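# Place the two closest-weight pistons in the steel tray

## Task

Of the five pistons, find the two whose weights are nearest to each other and set both inside the steel parts tray. None of the remaining three may touch the tray or hang over it. The tray must end up lying flat on the bench. Everything must stay in place without the robot supporting it. When finished, release the grippers and move the arms away.

## Robot and tools

Robot: two arms, left_arm and right_arm, facing each other across a table. Each arm has six joints plus a gripper. Names only; they do not match the sides of any image.

Frame: one shared scene frame in metres. The origin is the table centre, the table surface is at z = +0.020, +z is up, and left_arm's base is on the +y side. Each gripper's fingers point along its own +x and close along its own y. The reported end_effector_position is the point between the finger pads, roughly 3-4 cm behind the tips; the printed value may be somewhat off from the truth, more so when the arm is stretched out.

Tool execute_actions. Argument "actions" is a list holding zero or one item; optional "pictures" (boolean, default true) controls whether camera images come back.
- Empty list: no command, just the current state.
- Move: {"rows": [...], "steps": n}, n from 1 to 15 (default 15), each step 1/30 s. Rows is a list of 1 to 15 rows; row k is used on step k and the final row repeats for any remaining steps.
- Wait: {"steps": n} with no rows, n up to 300; it returns once n steps have elapsed since the previous result, counting the time you spent writing.
Each row is one flat list of 14 numbers covering both arms, always all 14 even if one arm stays still: left_arm waist, shoulder, elbow, wrist pitch, wrist yaw, wrist roll, opening, then right_arm in the same seven-slot order. The joint values are absolute target angles in radians (the same values the Joint positions line shows), not offsets. Stated ranges per arm: waist -3.054..3.054, shoulder 0.000..3.142, elbow 0.000..2.356, wrist pitch -1.571..1.571, wrist yaw -1.571..1.571, wrist roll -3.142..3.142. A target more than 0.010 rad beyond a range end, and farther out than the joint's last reported angle, gets the whole call refused and nothing is sent. True ends may differ from stated ones by up to 0.010 rad; targets past the true end are clipped there and a "joint sent to its limit" line appears (possibly referring to an earlier action still running). Absence of that line does not prove more travel is available.
Opening is an absolute gripper setting from -1 to 1: +1 fully open (0.088 m between pads), empty fingers close at about -0.80, and values below that add nothing. Full open to closed takes at least about 0.5 s.

Motion limits: each step, a joint's target is capped to a fixed distance ahead of its measured angle (0.211 rad for waist, shoulder, elbow; 0.213 wrist pitch; 0.267 wrist yaw; 0.228 wrist roll), and if the targets would move the gripper over 70 mm from where it is, all are pulled back proportionally. So far targets take several calls. Friction can leave a joint short of the target, and tiny changes may not move it at all; check Joint positions after each move. The simulation keeps running while you think: arms continue toward the last row sent until they all nearly stop or a step is HELD.

Result lines: per-arm state with gripper position (m), quaternion wxyz and velocities (m/s, rad/s). Joint positions and Joint velocities list each arm's six joints then the pad gap (m). grip_measured is the measured opening on the command scale; each gripper may be off by about 1 mm, and while squeezing something hard it reads up to about 3 mm (0.061) narrower than reality. To hold a part, command an opening below grip_measured: around 0.07 below is a firm grip, smaller differences are gentler. Parts under about 3 mm wide get proportionally less force. Pad force tops out near 34-49 N and spikes briefly on first contact. Joint torques are total drive output (with offset, scale and noise); External joint torques estimate push-back from contacts, including friction and the weight of a held item, and may say "no reading". These can help compare piston weights. "joint command not followed" means a clearance check altered or blocked joint targets; the rest of the row still ran. HELD marks steps where your row was not (fully) sent.

Faults and hazards: if contact torque reaches a joint's load limit (N m: waist 16.6, shoulder 20.6, elbow 20.5, wrist pitch 5.42, wrist yaw 5.4, wrist roll 5.07; held weight counts), that arm halts for 10 s and drops the rest of the call. Holding loads heats motors; MOTOR HOT warns from 50 °C, at 95 °C an OVER-TEMPERATURE FAULT holds the arm, and if cooling does not follow within 30-60 s the arm and its gripper lose power and go limp. Avoid arm-to-arm collisions or pressing (can end the scene), dropping, slamming, hard shoves, and anything leaving the table, which means failure. A held part may get tugged, or loose objects pushed, at random moments.

Tool zoom_image: {"camera": name, "region": [x0, y0, x1, y1]} in pixels of that camera's latest full image, origin top-left, at most 504 by 504. Cameras, all 504x504, returned in this order: cam_head_left, cam_head_right, cam_left_wrist, cam_right_wrist.

Tool finished_scene: {"scene": number of the current scene}. Replying with no tool call ends everything.

Each tool is called after ">>>" by a JSON object that holds its "method" and its "body", one argument or row to a line.

## Session

I'll start with a look at the scene.

>>> {"method": "execute_actions", "body": {
  "actions": []
}}

Scene clock: 0.00 s of 12600.00 s.
left_arm: end_effector_position=(+0.2994, +0.0981, +0.4129) grip_measured=+0.848 end_effector_quat_wxyz=(+0.267, +0.846, -0.135, -0.442) end_effector_velocity=(+0.002, +0.002, +0.004) end_effector_angular_velocity=(+0.007, -0.030, -0.002) | right_arm: end_effector_position=(+0.1006, -0.3460, +0.3831) grip_measured=+0.817 end_effector_quat_wxyz=(+0.536, +0.745, +0.397, +0.017) end_effector_velocity=(-0.002, +0.000, -0.001) end_effector_angular_velocity=(+0.001, +0.006, +0.016)
Joint positions: left_arm=[ 0.913  1.498  1.581 -0.891 -0.368  1.895  0.081] | right_arm=[-1.278  0.8    0.818 -0.452 -0.314  1.91   0.079]
Joint velocities: left_arm=[-0.002 -0.007 -0.002  0.007 -0.022  0.022 -0.   ] | right_arm=[-0.007 -0.002 -0.002 -0.007 -0.022 -0.007 -0.   ]
Joint torques (N m, as the arm reports them, + toward a larger angle): no reading
External joint torques (N m, as the arm's controller estimates them; a push from outside toward a larger angle lowers the number): no reading
Heat: left arm: hottest shoulder 27 °C (+0.0 °C/min); right arm: hottest shoulder 27 °C (+0.0 °C/min).

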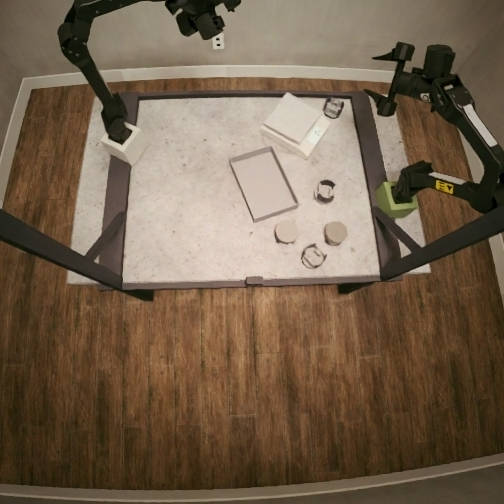

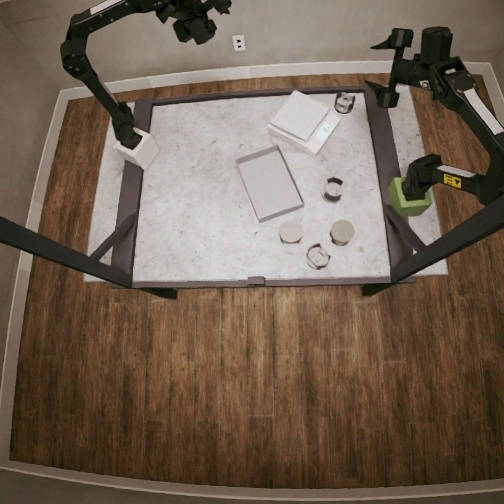

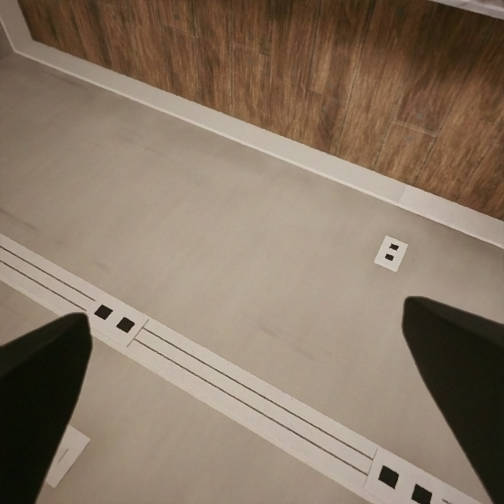

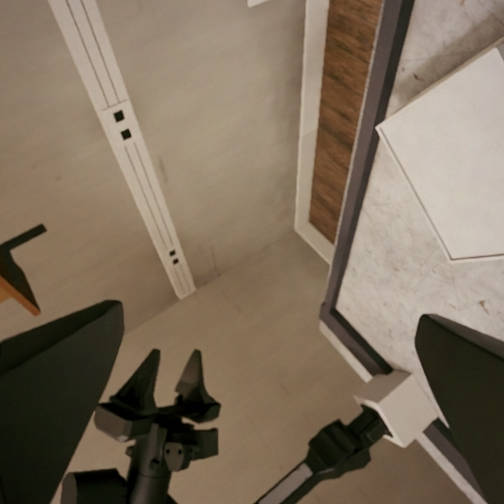

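>>> {"method": "zoom_image", "body": {
  "camera": "cam_head_left",
  "region": [220, 80, 380, 280]
}}

>>> {"method": "zoom_image", "body": {
  "camera": "cam_head_left",
  "region": [250, 85, 360, 165]
}}

>>> {"method": "zoom_image", "body": {
  "camera": "cam_head_left",
  "region": [260, 170, 370, 280]
}}

Region (220, 80, 380, 280) of cam_head_left's 504x504 image, scaled by 2.520, with more detail than that image has; it fills the left 403 columns of this view, and the rest is white.

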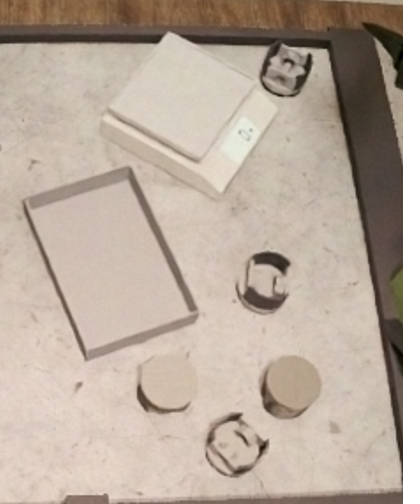

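Region (250, 85, 360, 165) of cam_head_left's 504x504 image, scaled by 4.582, with more detail than that image has; it fills the top 367 rows of this view, and the rest is white.

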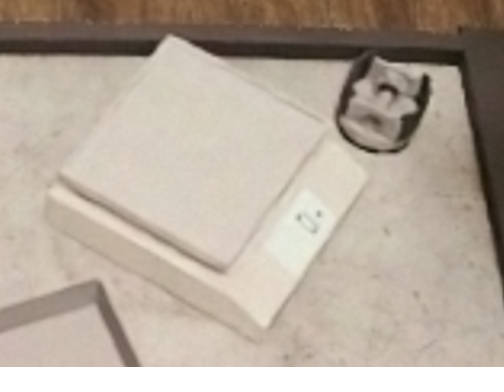

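Region (260, 170, 370, 280) of cam_head_left's 504x504 image, scaled by 4.582, with more detail than that image has.

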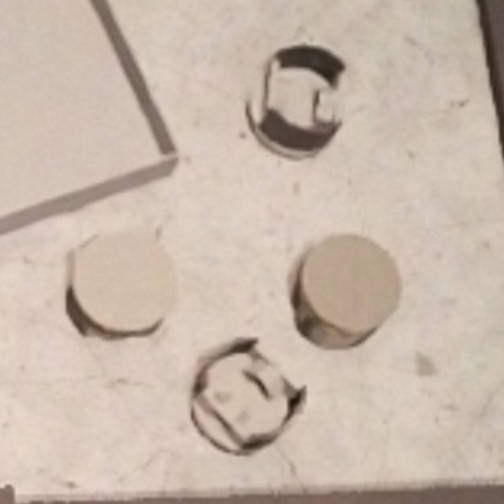

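>>> {"method": "execute_actions", "body": {
  "actions": [
    {"rows": [[0.913,0.05,0.05,0,0,1.895,0.85, 0.166,1.4,1.4,-1.4,0,0,1]], "steps": 15}
  ],
  "pictures": false
}}

>>> {"method": "execute_actions", "body": {
  "actions": [
    {"steps": 30}
  ]
}}

Scene clock: 27.10 s of 12600.00 s.
left_arm: end_effector_position=(+0.2029, +0.1956, +0.4835) grip_measured=+0.848 end_effector_quat_wxyz=(+0.504, +0.659, -0.474, -0.296) end_effector_velocity=(-0.129, +0.321, -0.164) end_effector_angular_velocity=(-0.767, -0.300, -0.005) | right_arm: end_effector_position=(-0.0552, -0.2339, +0.3202) grip_measured=+0.977 end_effector_quat_wxyz=(+0.726, -0.050, +0.658, +0.194) end_effector_velocity=(-0.519, -0.006, -0.026) end_effector_angular_velocity=(-0.847, -0.219, +3.770)
Joint positions: left_arm=[ 0.913  0.619  0.748 -0.042 -0.006  1.895  0.081] | right_arm=[-0.392  1.395  1.374 -1.326 -0.008  0.923  0.087]
Joint velocities: left_arm=[ 0.002 -1.956 -1.624  0.491  0.007 -0.007 -0.   ] | right_arm=[ 1.853  0.027  0.066 -0.799  0.022 -1.971  0.   ]
Joint torques (N m, as the arm reports them, + toward a larger angle): left_arm=[ 0.1  -0.36  4.52  1.76  0.09 -0.05] | right_arm=[ 0.07 -4.57  8.65  0.41  0.23 -0.11]
External joint torques (N m, as the arm's controller estimates them; a push from outside toward a larger angle lowers the number): left_arm=[ 0.07 -0.75 -1.19  0.26  0.11  0.  ] | right_arm=[ 0.23  0.61  2.03 -0.4   0.16 -0.1 ]
Heat: left arm: hottest shoulder 30 °C (+6.6 °C/min); right arm: hottest elbow 31 °C (+8.9 °C/min).
Steps of this call (steps 1 to 90: nothing new was sent; then 23.60 s passed at rest; steps 91 to 105: all 15 steps of this action). Readings (joint positions):
91: left_arm=[0.917 1.466 1.541 -0.827 -0.313 1.896] | right_arm=[-1.243 0.833 0.853 -0.517 -0.242 1.856]
92: left_arm=[0.918 1.423 1.480 -0.765 -0.229 1.895] | right_arm=[-1.182 0.886 0.912 -0.579 -0.170 1.789]
94: left_arm=[0.915 1.314 1.356 -0.650 -0.109 1.895] | right_arm=[-1.061 1.015 1.037 -0.693 -0.082 1.655]
98: left_arm=[0.913 1.064 1.133 -0.393 -0.028 1.895] | right_arm=[-0.822 1.258 1.273 -0.937 -0.021 1.389]
105: the state above

Scene clock: 28.10 s of 12600.00 s.
left_arm: end_effector_position=(+0.1882, +0.2315, +0.3012) grip_measured=+0.848 end_effector_quat_wxyz=(+0.488, +0.671, -0.458, -0.321) end_effector_velocity=(-0.001, -0.001, -0.005) end_effector_angular_velocity=(+0.003, +0.025, -0.010) | right_arm: end_effector_position=(-0.1987, -0.2434, +0.3213) grip_measured=+0.978 end_effector_quat_wxyz=(+0.466, -0.509, +0.397, +0.605) end_effector_velocity=(+0.001, -0.005, -0.001) end_effector_angular_velocity=(-0.023, +0.003, -0.008)
Joint positions: left_arm=[ 0.913  0.053  0.067  0.002 -0.004  1.895  0.081] | right_arm=[ 0.163  1.397  1.39  -1.397 -0.005  0.003  0.087]
Joint velocities: left_arm=[-0.002 -0.002 -0.007 -0.007  0.007 -0.022  0.   ] | right_arm=[-0.002 -0.002 -0.002 -0.022 -0.007  0.007 -0.   ]
Joint torques (N m, as the arm reports them, + toward a larger angle): left_arm=[ 0.1  -0.26  5.96  1.98  0.1  -0.05] | right_arm=[ 0.24 -4.11  7.33  0.16  0.17 -0.1 ]
External joint torques (N m, as the arm's controller estimates them; a push from outside toward a larger angle lowers the number): left_arm=[ 0.11 -0.89 -1.23  0.15  0.1   0.01] | right_arm=[ 0.24  0.23  1.77 -0.42  0.18 -0.1 ]
Heat: left arm: hottest shoulder 30 °C (+6.4 °C/min); right arm: hottest elbow 31 °C (+8.5 °C/min).
Steps of this call (steps 1 to 30: the robot went on to your last target). Readings (joint positions):
1: left_arm=[0.913 0.554 0.693 -0.029 -0.005 1.895] | right_arm=[-0.329 1.395 1.377 -1.347 -0.007 0.857]
2: left_arm=[0.913 0.489 0.638 -0.019 -0.005 1.895] | right_arm=[-0.268 1.396 1.381 -1.360 -0.006 0.790]
4: left_arm=[0.913 0.364 0.526 -0.009 -0.005 1.895] | right_arm=[-0.144 1.396 1.387 -1.378 -0.005 0.657]
8: left_arm=[0.913 0.133 0.301 0.001 -0.004 1.895] | right_arm=[0.086 1.397 1.390 -1.392 -0.005 0.390]
30: the state above

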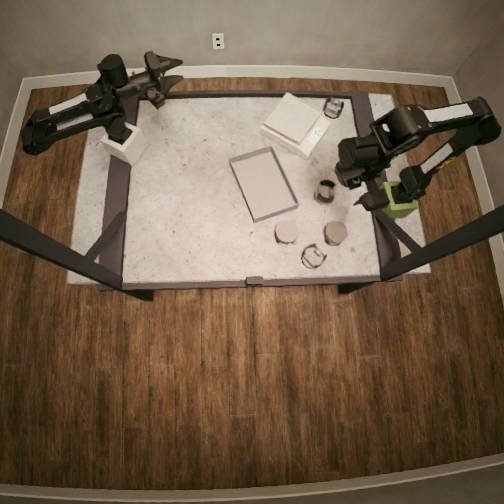

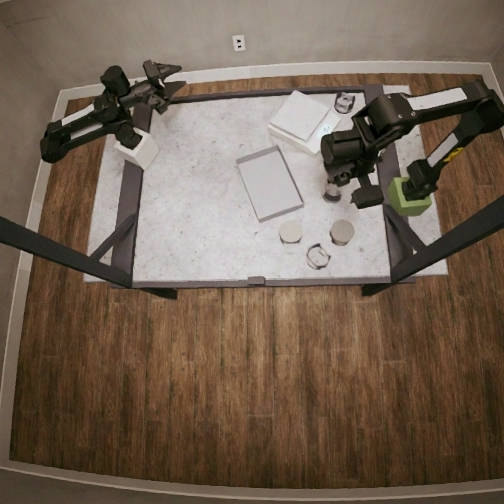

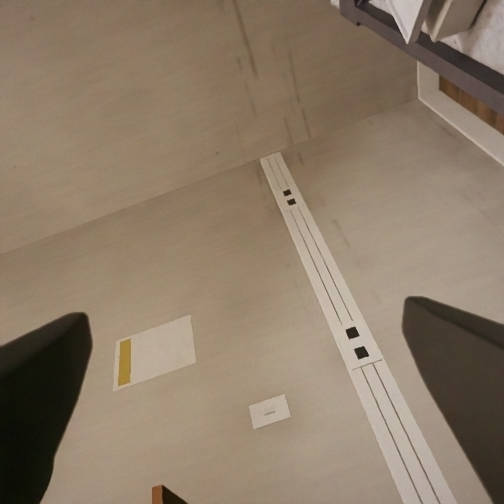

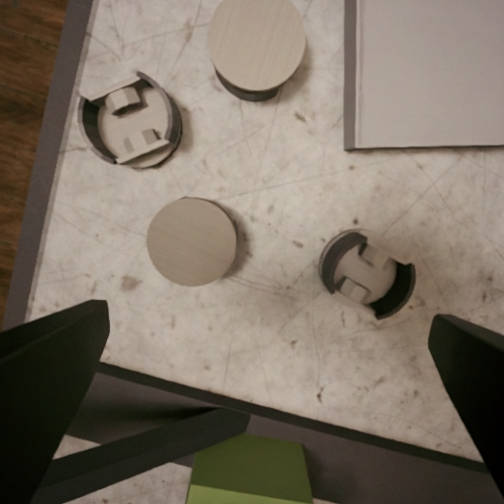

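>>> {"method": "zoom_image", "body": {
  "camera": "cam_right_wrist",
  "region": [60, 0, 360, 300]
}}

>>> {"method": "zoom_image", "body": {
  "camera": "cam_right_wrist",
  "region": [250, 150, 504, 404]
}}

Region (60, 0, 360, 300) of cam_right_wrist's 504x504 image, scaled by 1.680, with more detail than that image has.

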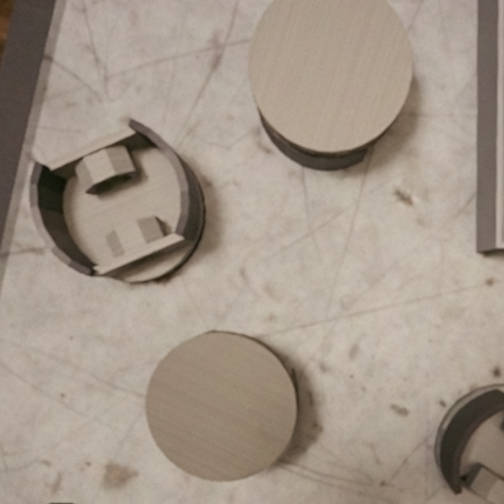

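Region (250, 150, 504, 404) of cam_right_wrist's 504x504 image, scaled by 1.984, with more detail than that image has.

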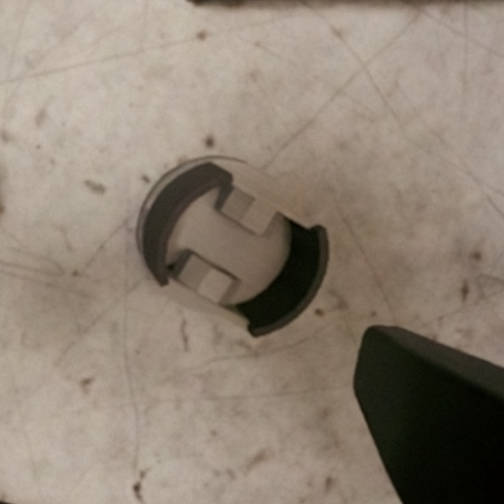

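>>> {"method": "zoom_image", "body": {
  "camera": "cam_right_wrist",
  "region": [100, 300, 404, 504]
}}

>>> {"method": "zoom_image", "body": {
  "camera": "cam_head_left",
  "region": [330, 130, 450, 290]
}}

Region (100, 300, 404, 504) of cam_right_wrist's 504x504 image, scaled by 1.658, with more detail than that image has; it fills the top 338 rows of this view, and the rest is white.

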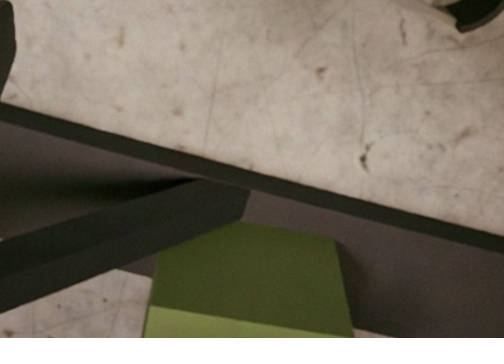

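Region (330, 130, 450, 290) of cam_head_left's 504x504 image, scaled by 3.150, with more detail than that image has; it fills the left 378 columns of this view, and the rest is white.

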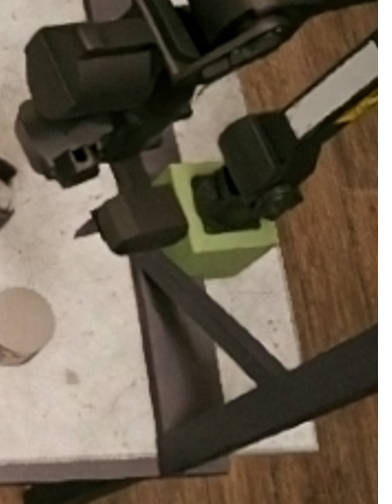

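>>> {"method": "execute_actions", "body": {
  "actions": [
    {"rows": [[0.913,0.05,0.05,0,0,1.895,0.85, -0.243,1.494,1.008,-1.08,0,1.59,1]], "steps": 15}
  ],
  "pictures": false
}}

>>> {"method": "execute_actions", "body": {
  "actions": [
    {"steps": 15}
  ]
}}

Scene clock: 54.57 s of 12600.00 s.
left_arm: end_effector_position=(+0.1882, +0.2315, +0.3012) grip_measured=+0.848 end_effector_quat_wxyz=(+0.488, +0.671, -0.458, -0.321) end_effector_velocity=(+0.003, +0.002, +0.000) end_effector_angular_velocity=(-0.001, +0.008, +0.024) | right_arm: end_effector_position=(-0.0975, -0.2464, +0.2039) grip_measured=+0.978 end_effector_quat_wxyz=(+0.684, -0.182, +0.681, +0.187) end_effector_velocity=(+0.007, -0.006, -0.005) end_effector_angular_velocity=(-0.010, +0.010, -1.998)
Joint positions: left_arm=[ 0.913  0.053  0.067  0.002 -0.004  1.895  0.081] | right_arm=[-0.237  1.496  1.018 -1.085  0.001  0.897  0.087]
Joint velocities: left_arm=[ 0.002 -0.002  0.002 -0.007 -0.022 -0.007 -0.   ] | right_arm=[-0.027 -0.002 -0.022  0.007  0.007  1.971 -0.   ]
Joint torques (N m, as the arm reports them, + toward a larger angle): left_arm=[ 0.1  -0.27  6.    1.98  0.11 -0.05] | right_arm=[-0.24 -5.3   4.72  0.27  0.01  0.12]
External joint torques (N m, as the arm's controller estimates them; a push from outside toward a larger angle lowers the number): left_arm=[ 0.08 -0.86 -1.29  0.13  0.12  0.02] | right_arm=[-0.22 -0.52 -0.58 -0.05 -0.03  0.12]
Heat: left arm: hottest wrist pitch 31 °C (+4.4 °C/min); right arm: hottest elbow 33 °C (+6.6 °C/min).
Steps of this call (steps 1 to 15: the robot went on to your last target; steps 16 to 90: nothing new was sent; then 22.97 s passed at rest; steps 91 to 105: all 15 steps of this action). Readings (joint positions):
91: left_arm=[0.913 0.053 0.067 0.002 -0.004 1.895] | right_arm=[0.147 1.403 1.367 -1.365 -0.011 0.039]
92: left_arm=[0.913 0.053 0.067 0.002 -0.004 1.895] | right_arm=[0.106 1.405 1.333 -1.312 -0.011 0.090]
94: left_arm=[0.913 0.053 0.067 0.002 -0.004 1.895] | right_arm=[0.014 1.439 1.250 -1.218 -0.008 0.190]
98: left_arm=[0.913 0.053 0.067 0.002 -0.004 1.895] | right_arm=[-0.176 1.488 1.072 -1.125 -0.001 0.431]
105: the state above

Scene clock: 55.07 s of 12600.00 s.
left_arm: end_effector_position=(+0.1882, +0.2315, +0.3012) grip_measured=+0.848 end_effector_quat_wxyz=(+0.488, +0.671, -0.458, -0.321) end_effector_velocity=(-0.002, -0.001, -0.002) end_effector_angular_velocity=(+0.004, +0.009, -0.010) | right_arm: end_effector_position=(-0.0969, -0.2471, +0.2030) grip_measured=+0.978 end_effector_quat_wxyz=(+0.705, +0.056, +0.705, -0.052) end_effector_velocity=(-0.001, -0.005, -0.000) end_effector_angular_velocity=(-0.020, +0.011, -0.142)
Joint positions: left_arm=[ 0.913  0.053  0.067  0.002 -0.004  1.895  0.081] | right_arm=[-0.24   1.496  1.014 -1.083  0.001  1.576  0.087]
Joint velocities: left_arm=[-0.002 -0.002 -0.002 -0.007  0.007 -0.007 -0.   ] | right_arm=[-0.002 -0.002 -0.002 -0.022 -0.007  0.139 -0.001]
Joint torques (N m, as the arm reports them, + toward a larger angle): left_arm=[ 0.1  -0.27  6.01  1.98  0.11 -0.05] | right_arm=[-0.2  -5.17  4.83  0.26  0.03  0.12]
External joint torques (N m, as the arm's controller estimates them; a push from outside toward a larger angle lowers the number): left_arm=[ 0.12 -0.89 -1.22  0.15  0.1   0.02] | right_arm=[-0.18 -0.4  -0.47 -0.01 -0.03  0.12]
Heat: left arm: hottest wrist pitch 31 °C (+4.4 °C/min); right arm: hottest elbow 33 °C (+6.5 °C/min).
Steps of this call (steps 1 to 15: the robot went on to your last target). Readings (joint positions):
1: left_arm=[0.913 0.053 0.067 0.002 -0.004 1.895] | right_arm=[-0.238 1.496 1.017 -1.085 0.001 0.963]
2: left_arm=[0.913 0.053 0.067 0.002 -0.004 1.895] | right_arm=[-0.238 1.496 1.016 -1.085 0.001 1.030]
4: left_arm=[0.913 0.053 0.067 0.002 -0.004 1.895] | right_arm=[-0.239 1.496 1.015 -1.084 0.001 1.163]
8: left_arm=[0.913 0.053 0.067 0.002 -0.004 1.895] | right_arm=[-0.240 1.496 1.015 -1.083 0.001 1.429]
15: the state above

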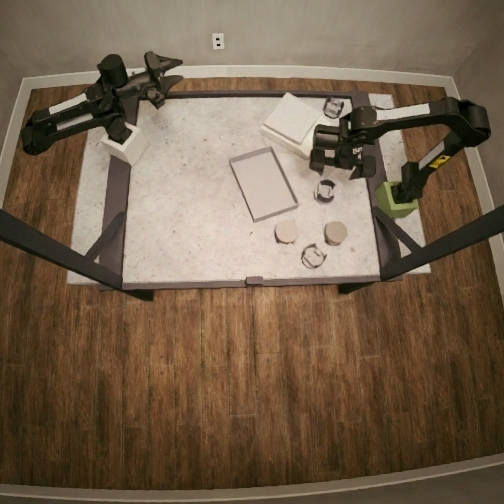

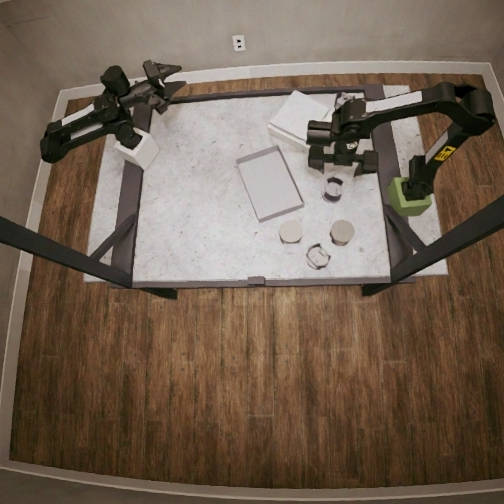

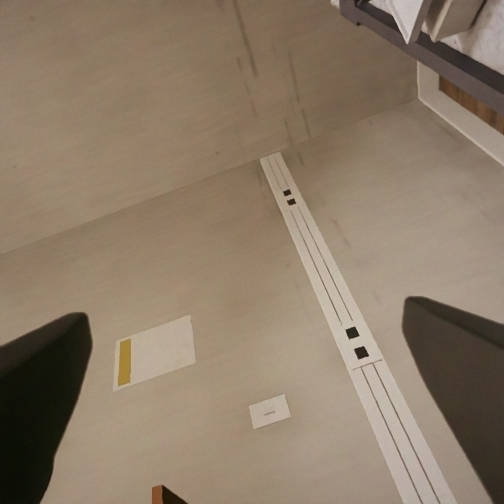

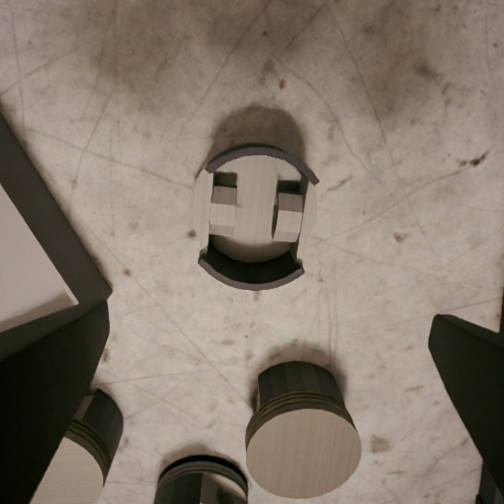

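>>> {"method": "zoom_image", "body": {
  "camera": "cam_right_wrist",
  "region": [150, 100, 400, 350]
}}

>>> {"method": "zoom_image", "body": {
  "camera": "cam_right_wrist",
  "region": [200, 330, 400, 504]
}}

Region (150, 100, 400, 350) of cam_right_wrist's 504x504 image, scaled by 2.016, with more detail than that image has.

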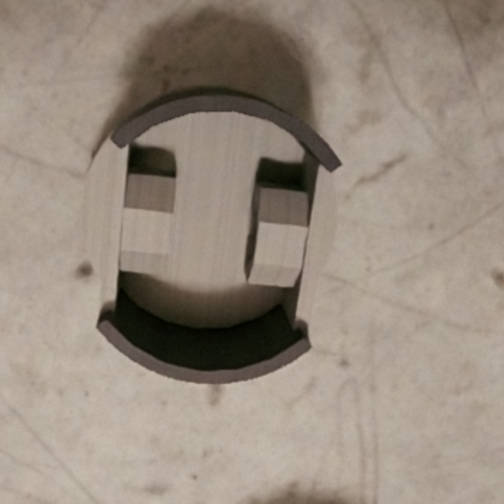

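Region (200, 330, 400, 504) of cam_right_wrist's 504x504 image, scaled by 2.520, with more detail than that image has; it fills the top 438 rows of this view, and the rest is white.

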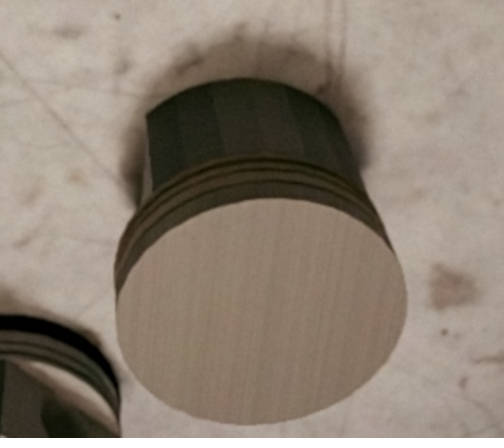

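>>> {"method": "execute_actions", "body": {
  "actions": [
    {"rows": [
[0.913,0.05,0.05,0,0,1.895,0.85, -0.243,1.506,0.998,-1.058,0,1.60,1],
[0.913,0.05,0.05,0,0,1.895,0.85, -0.246,1.520,0.975,-1.022,0,1.61,1],
[0.913,0.05,0.05,0,0,1.895,0.85, -0.249,1.537,0.948,-0.980,0,1.62,1],
[0.913,0.05,0.05,0,0,1.895,0.85, -0.251,1.556,0.919,-0.934,0,1.63,1],
[0.913,0.05,0.05,0,0,1.895,0.85, -0.251,1.575,0.890,-0.887,0,1.63,1],
[0.913,0.05,0.05,0,0,1.895,0.85, -0.251,1.595,0.862,-0.840,0,1.63,1],
[0.913,0.05,0.05,0,0,1.895,0.85, -0.251,1.620,0.839,-0.793,0,1.63,1],
[0.913,0.05,0.05,0,0,1.895,0.85, -0.251,1.645,0.817,-0.747,0,1.63,1],
[0.913,0.05,0.05,0,0,1.895,0.85, -0.251,1.669,0.797,-0.703,0,1.63,1],
[0.913,0.05,0.05,0,0,1.895,0.85, -0.251,1.691,0.779,-0.663,0,1.63,1],
[0.913,0.05,0.05,0,0,1.895,0.85, -0.251,1.710,0.764,-0.630,0,1.63,1],
[0.913,0.05,0.05,0,0,1.895,0.85, -0.251,1.724,0.753,-0.605,0,1.63,1],
[0.913,0.05,0.05,0,0,1.895,0.85, -0.251,1.734,0.746,-0.588,0,1.63,1]
], "steps": 15}
  ],
  "pictures": false
}}

>>> {"method": "execute_actions", "body": {
  "actions": [
    {"steps": 8}
  ]
}}

Scene clock: 68.03 s of 12600.00 s.
left_arm: end_effector_position=(+0.1882, +0.2315, +0.3012) grip_measured=+0.848 end_effector_quat_wxyz=(+0.488, +0.671, -0.458, -0.321) end_effector_velocity=(-0.003, -0.001, +0.002) end_effector_angular_velocity=(-0.014, +0.002, -0.020) | right_arm: end_effector_position=(-0.0949, -0.2475, +0.0956) grip_measured=+0.978 end_effector_quat_wxyz=(+0.703, +0.071, +0.703, -0.079) end_effector_velocity=(-0.007, -0.038, -0.092) end_effector_angular_velocity=(-0.107, +0.024, +0.005)
Joint positions: left_arm=[ 0.913  0.053  0.067  0.002 -0.004  1.895  0.081] | right_arm=[-0.248  1.718  0.761 -0.626  0.001  1.627  0.087]
Joint velocities: left_arm=[ 0.002 -0.007 -0.002  0.007  0.022 -0.007 -0.   ] | right_arm=[-0.002  0.222 -0.217  0.33  -0.007 -0.007 -0.   ]
Joint torques (N m, as the arm reports them, + toward a larger angle): left_arm=[ 0.1  -0.27  6.01  1.98  0.11 -0.05] | right_arm=[-0.19 -5.59  4.48  0.38  0.03  0.11]
External joint torques (N m, as the arm's controller estimates them; a push from outside toward a larger angle lowers the number): left_arm=[ 0.1  -0.86 -1.26  0.13  0.1   0.02] | right_arm=[-0.18  0.53 -0.41 -0.03 -0.04  0.11]
Heat: left arm: hottest wrist pitch 32 °C (+4.1 °C/min); right arm: hottest elbow 32 °C (+3.0 °C/min).
Steps of this call (steps 1 to 30: the robot went on to your last target; steps 31 to 100: nothing new was sent; then 9.13 s passed at rest; steps 101 to 115: all 15 steps of this action). Readings (joint positions):
101: left_arm=[0.913 0.053 0.067 0.002 -0.004 1.895] | right_arm=[-0.240 1.496 1.012 -1.078 0.001 1.590]
102: left_arm=[0.913 0.053 0.067 0.002 -0.004 1.895] | right_arm=[-0.241 1.498 1.006 -1.064 0.001 1.595]
104: left_arm=[0.913 0.053 0.067 0.002 -0.004 1.895] | right_arm=[-0.243 1.512 0.980 -1.009 0.001 1.608]
108: left_arm=[0.913 0.053 0.067 0.002 -0.004 1.895] | right_arm=[-0.248 1.586 0.882 -0.853 0.001 1.623]
115: the state above

Scene clock: 68.30 s of 12600.00 s.
left_arm: end_effector_position=(+0.1882, +0.2315, +0.3012) grip_measured=+0.848 end_effector_quat_wxyz=(+0.488, +0.671, -0.458, -0.321) end_effector_velocity=(-0.002, -0.001, -0.002) end_effector_angular_velocity=(-0.001, +0.023, -0.010) | right_arm: end_effector_position=(-0.0946, -0.2452, +0.0915) grip_measured=+0.978 end_effector_quat_wxyz=(+0.703, +0.076, +0.703, -0.074) end_effector_velocity=(-0.000, -0.005, -0.002) end_effector_angular_velocity=(-0.018, -0.005, +0.010)
Joint positions: left_arm=[ 0.913  0.053  0.067  0.002 -0.004  1.895  0.081] | right_arm=[-0.248  1.728  0.752 -0.593  0.001  1.627  0.087]
Joint velocities: left_arm=[-0.002 -0.002 -0.002 -0.007  0.007 -0.022  0.   ] | right_arm=[ 0.002  0.002 -0.007 -0.007  0.007 -0.007 -0.   ]
Joint torques (N m, as the arm reports them, + toward a larger angle): left_arm=[ 0.09 -0.27  6.    1.98  0.11 -0.05] | right_arm=[-0.21 -4.64  3.47  0.26  0.03  0.11]
External joint torques (N m, as the arm's controller estimates them; a push from outside toward a larger angle lowers the number): left_arm=[ 0.1  -0.89 -1.22  0.15  0.11  0.02] | right_arm=[-0.21  0.7  -0.71 -0.02 -0.03  0.11]
Heat: left arm: hottest wrist pitch 32 °C (+4.0 °C/min); right arm: hottest elbow 32 °C (+3.0 °C/min).
Steps of this call (steps 1 to 8: the robot went on to your last target). Readings (joint positions):
1: left_arm=[0.913 0.053 0.067 0.002 -0.004 1.895] | right_arm=[-0.248 1.723 0.756 -0.616 0.001 1.627]
2: left_arm=[0.913 0.053 0.067 0.002 -0.004 1.895] | right_arm=[-0.248 1.726 0.753 -0.608 0.001 1.627]
4: left_arm=[0.913 0.053 0.067 0.002 -0.004 1.895] | right_arm=[-0.248 1.727 0.752 -0.598 0.001 1.627]
8: the state above

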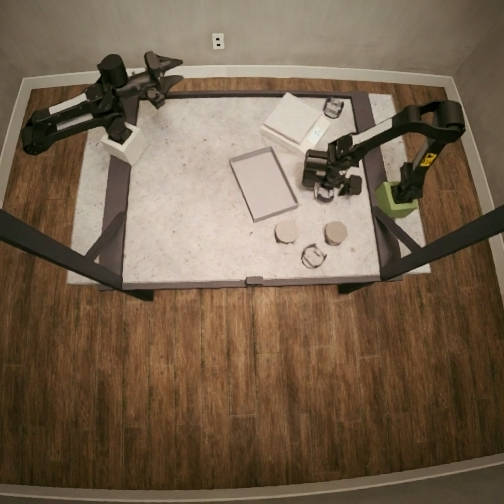

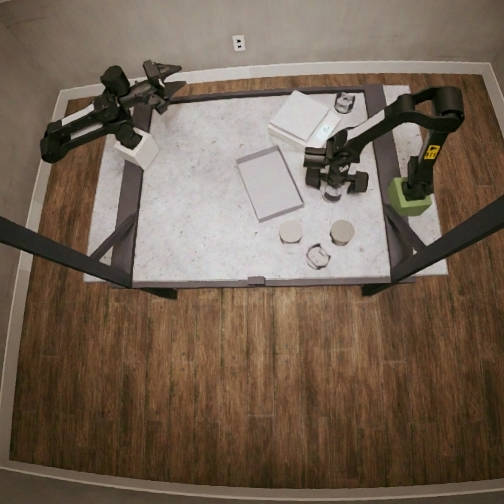

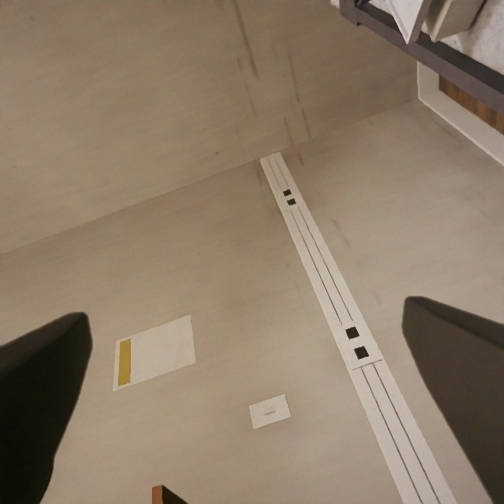

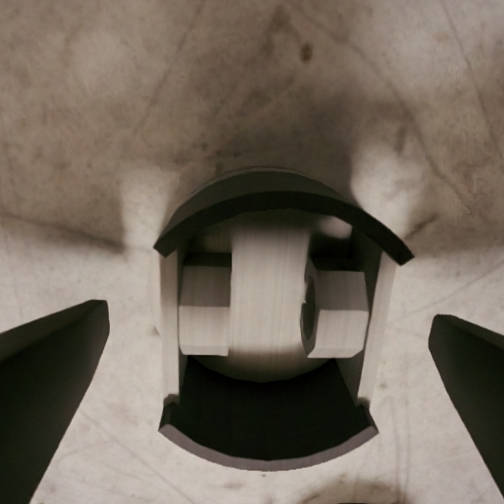

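>>> {"method": "execute_actions", "body": {
  "actions": [
    {"rows": [
[0.913,0.05,0.05,0,0,1.895,0.85, -0.251,1.739,0.743,-0.580,0,1.63,0.9],
[0.913,0.05,0.05,0,0,1.895,0.85, -0.251,1.744,0.740,-0.572,0,1.63,0.8],
[0.913,0.05,0.05,0,0,1.895,0.85, -0.251,1.748,0.737,-0.565,0,1.63,0.7],
[0.913,0.05,0.05,0,0,1.895,0.85, -0.251,1.748,0.737,-0.565,0,1.63,0.62],
[0.913,0.05,0.05,0,0,1.895,0.85, -0.251,1.748,0.737,-0.565,0,1.63,0.55],
[0.913,0.05,0.05,0,0,1.895,0.85, -0.251,1.748,0.737,-0.565,0,1.63,0.50],
[0.913,0.05,0.05,0,0,1.895,0.85, -0.251,1.748,0.737,-0.565,0,1.63,0.46],
[0.913,0.05,0.05,0,0,1.895,0.85, -0.251,1.748,0.737,-0.565,0,1.63,0.42],
[0.913,0.05,0.05,0,0,1.895,0.85, -0.251,1.748,0.737,-0.565,0,1.63,0.39],
[0.913,0.05,0.05,0,0,1.895,0.85, -0.251,1.748,0.737,-0.565,0,1.63,0.36],
[0.913,0.05,0.05,0,0,1.895,0.85, -0.251,1.748,0.737,-0.565,0,1.63,0.33],
[0.913,0.05,0.05,0,0,1.895,0.85, -0.251,1.748,0.737,-0.565,0,1.63,0.30],
[0.913,0.05,0.05,0,0,1.895,0.85, -0.251,1.748,0.737,-0.565,0,1.63,0.27],
[0.913,0.05,0.05,0,0,1.895,0.85, -0.251,1.748,0.737,-0.565,0,1.63,0.24],
[0.913,0.05,0.05,0,0,1.895,0.85, -0.251,1.748,0.737,-0.565,0,1.63,0.22]
], "steps": 15}
  ],
  "pictures": false
}}

>>> {"method": "execute_actions", "body": {
  "actions": [
    {"steps": 5}
  ]
}}

Scene clock: 82.57 s of 12600.00 s.
left_arm: end_effector_position=(+0.1882, +0.2315, +0.3012) grip_measured=+0.848 end_effector_quat_wxyz=(+0.488, +0.671, -0.458, -0.321) end_effector_velocity=(+0.002, +0.001, +0.003) end_effector_angular_velocity=(-0.014, +0.003, +0.019) | right_arm: end_effector_position=(-0.0946, -0.2452, +0.0863) grip_measured=+0.293 end_effector_quat_wxyz=(+0.703, +0.076, +0.703, -0.074) end_effector_velocity=(-0.001, -0.002, +0.000) end_effector_angular_velocity=(-0.006, +0.008, +0.005)
Joint positions: left_arm=[ 0.913  0.053  0.067  0.002 -0.004  1.895  0.081] | right_arm=[-0.248  1.743  0.742 -0.567  0.001  1.627  0.053]
Joint velocities: left_arm=[-0.002 -0.002  0.002  0.007 -0.022 -0.007 -0.   ] | right_arm=[-0.002 -0.002 -0.002 -0.007 -0.007 -0.007 -0.038]
Joint torques (N m, as the arm reports them, + toward a larger angle): left_arm=[ 0.11 -0.27  6.    1.98  0.11 -0.05] | right_arm=[-0.21 -4.68  3.45  0.18  0.03  0.09]
External joint torques (N m, as the arm's controller estimates them; a push from outside toward a larger angle lowers the number): left_arm=[ 0.08 -0.86 -1.32  0.11  0.12  0.02] | right_arm=[-0.21  0.61 -0.59 -0.08 -0.03  0.09]
Heat: left arm: hottest wrist pitch 33 °C (+3.0 °C/min); right arm: hottest elbow 31 °C (+1.0 °C/min).
Steps of this call (steps 1 to 30: the robot went on to your last target; steps 31 to 100: nothing new was sent; then 10.43 s passed at rest; steps 101 to 115: all 15 steps of this action). Readings (joint positions):
101: left_arm=[0.913 0.053 0.067 0.002 -0.004 1.895] | right_arm=[-0.248 1.729 0.751 -0.589 0.001 1.627]
102: left_arm=[0.913 0.053 0.067 0.002 -0.004 1.895] | right_arm=[-0.248 1.731 0.750 -0.585 0.001 1.627]
104: left_arm=[0.913 0.053 0.067 0.002 -0.004 1.895] | right_arm=[-0.248 1.737 0.747 -0.576 0.001 1.627]
108: left_arm=[0.913 0.053 0.067 0.002 -0.004 1.895] | right_arm=[-0.248 1.742 0.742 -0.571 0.001 1.627]
115: the state above

Scene clock: 82.73 s of 12600.00 s.
left_arm: end_effector_position=(+0.1882, +0.2315, +0.3012) grip_measured=+0.848 end_effector_quat_wxyz=(+0.488, +0.671, -0.458, -0.321) end_effector_velocity=(+0.002, +0.001, -0.002) end_effector_angular_velocity=(-0.001, +0.023, +0.009) | right_arm: end_effector_position=(-0.0946, -0.2454, +0.0863) grip_measured=+0.269 end_effector_quat_wxyz=(+0.703, +0.076, +0.703, -0.074) end_effector_velocity=(+0.000, -0.002, +0.000) end_effector_angular_velocity=(-0.006, +0.008, +0.000)
Joint positions: left_arm=[ 0.913  0.053  0.067  0.002 -0.004  1.895  0.081] | right_arm=[-0.248  1.743  0.742 -0.568  0.001  1.627  0.052]
Joint velocities: left_arm=[ 0.002 -0.002 -0.002 -0.007 -0.007 -0.022 -0.   ] | right_arm=[-0.007 -0.002 -0.002 -0.007 -0.007 -0.007 -0.   ]
Joint torques (N m, as the arm reports them, + toward a larger angle): left_arm=[ 0.09 -0.27  6.    1.98  0.11 -0.05] | right_arm=[-0.2  -4.66  3.5   0.22  0.03  0.1 ]
External joint torques (N m, as the arm's controller estimates them; a push from outside toward a larger angle lowers the number): left_arm=[ 0.08 -0.88 -1.27  0.13  0.11  0.02] | right_arm=[-0.15  0.63 -0.53 -0.05 -0.03  0.1 ]
Heat: left arm: hottest wrist pitch 33 °C (+3.0 °C/min); right arm: hottest elbow 31 °C (+1.0 °C/min).
Steps of this call (steps 1 to 5: the robot went on to your last target). Readings (joint positions):
1: left_arm=[0.913 0.053 0.067 0.002 -0.004 1.895] | right_arm=[-0.248 1.743 0.742 -0.568 0.001 1.627]
2: left_arm=[0.913 0.053 0.067 0.002 -0.004 1.895] | right_arm=[-0.248 1.743 0.742 -0.568 0.001 1.627]
4: left_arm=[0.913 0.053 0.067 0.002 -0.004 1.895] | right_arm=[-0.248 1.743 0.742 -0.568 0.001 1.627]
5: the state above

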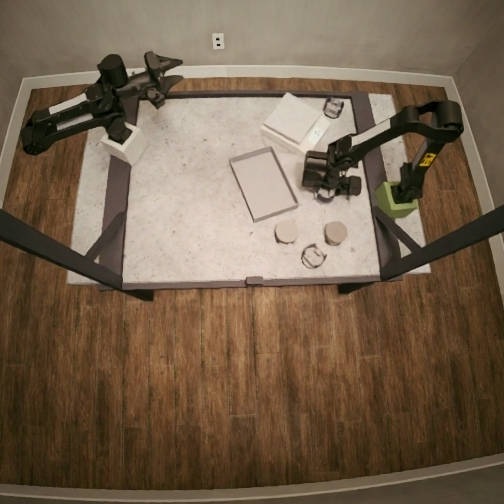

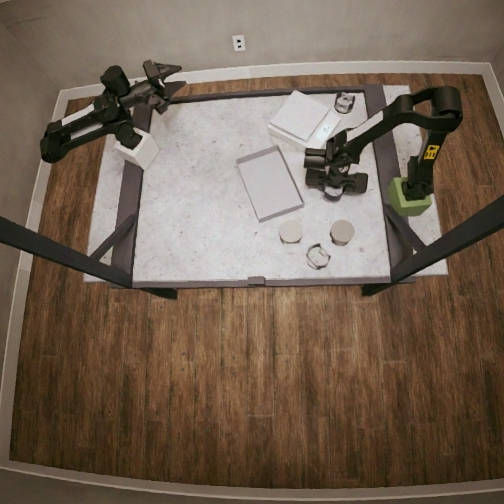

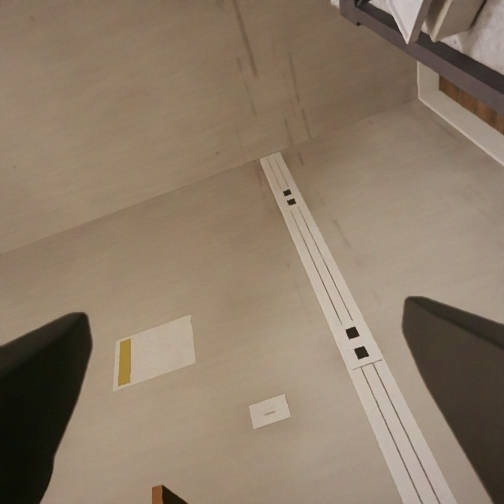

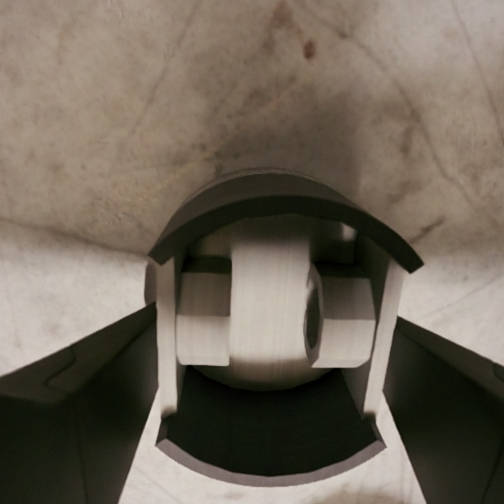

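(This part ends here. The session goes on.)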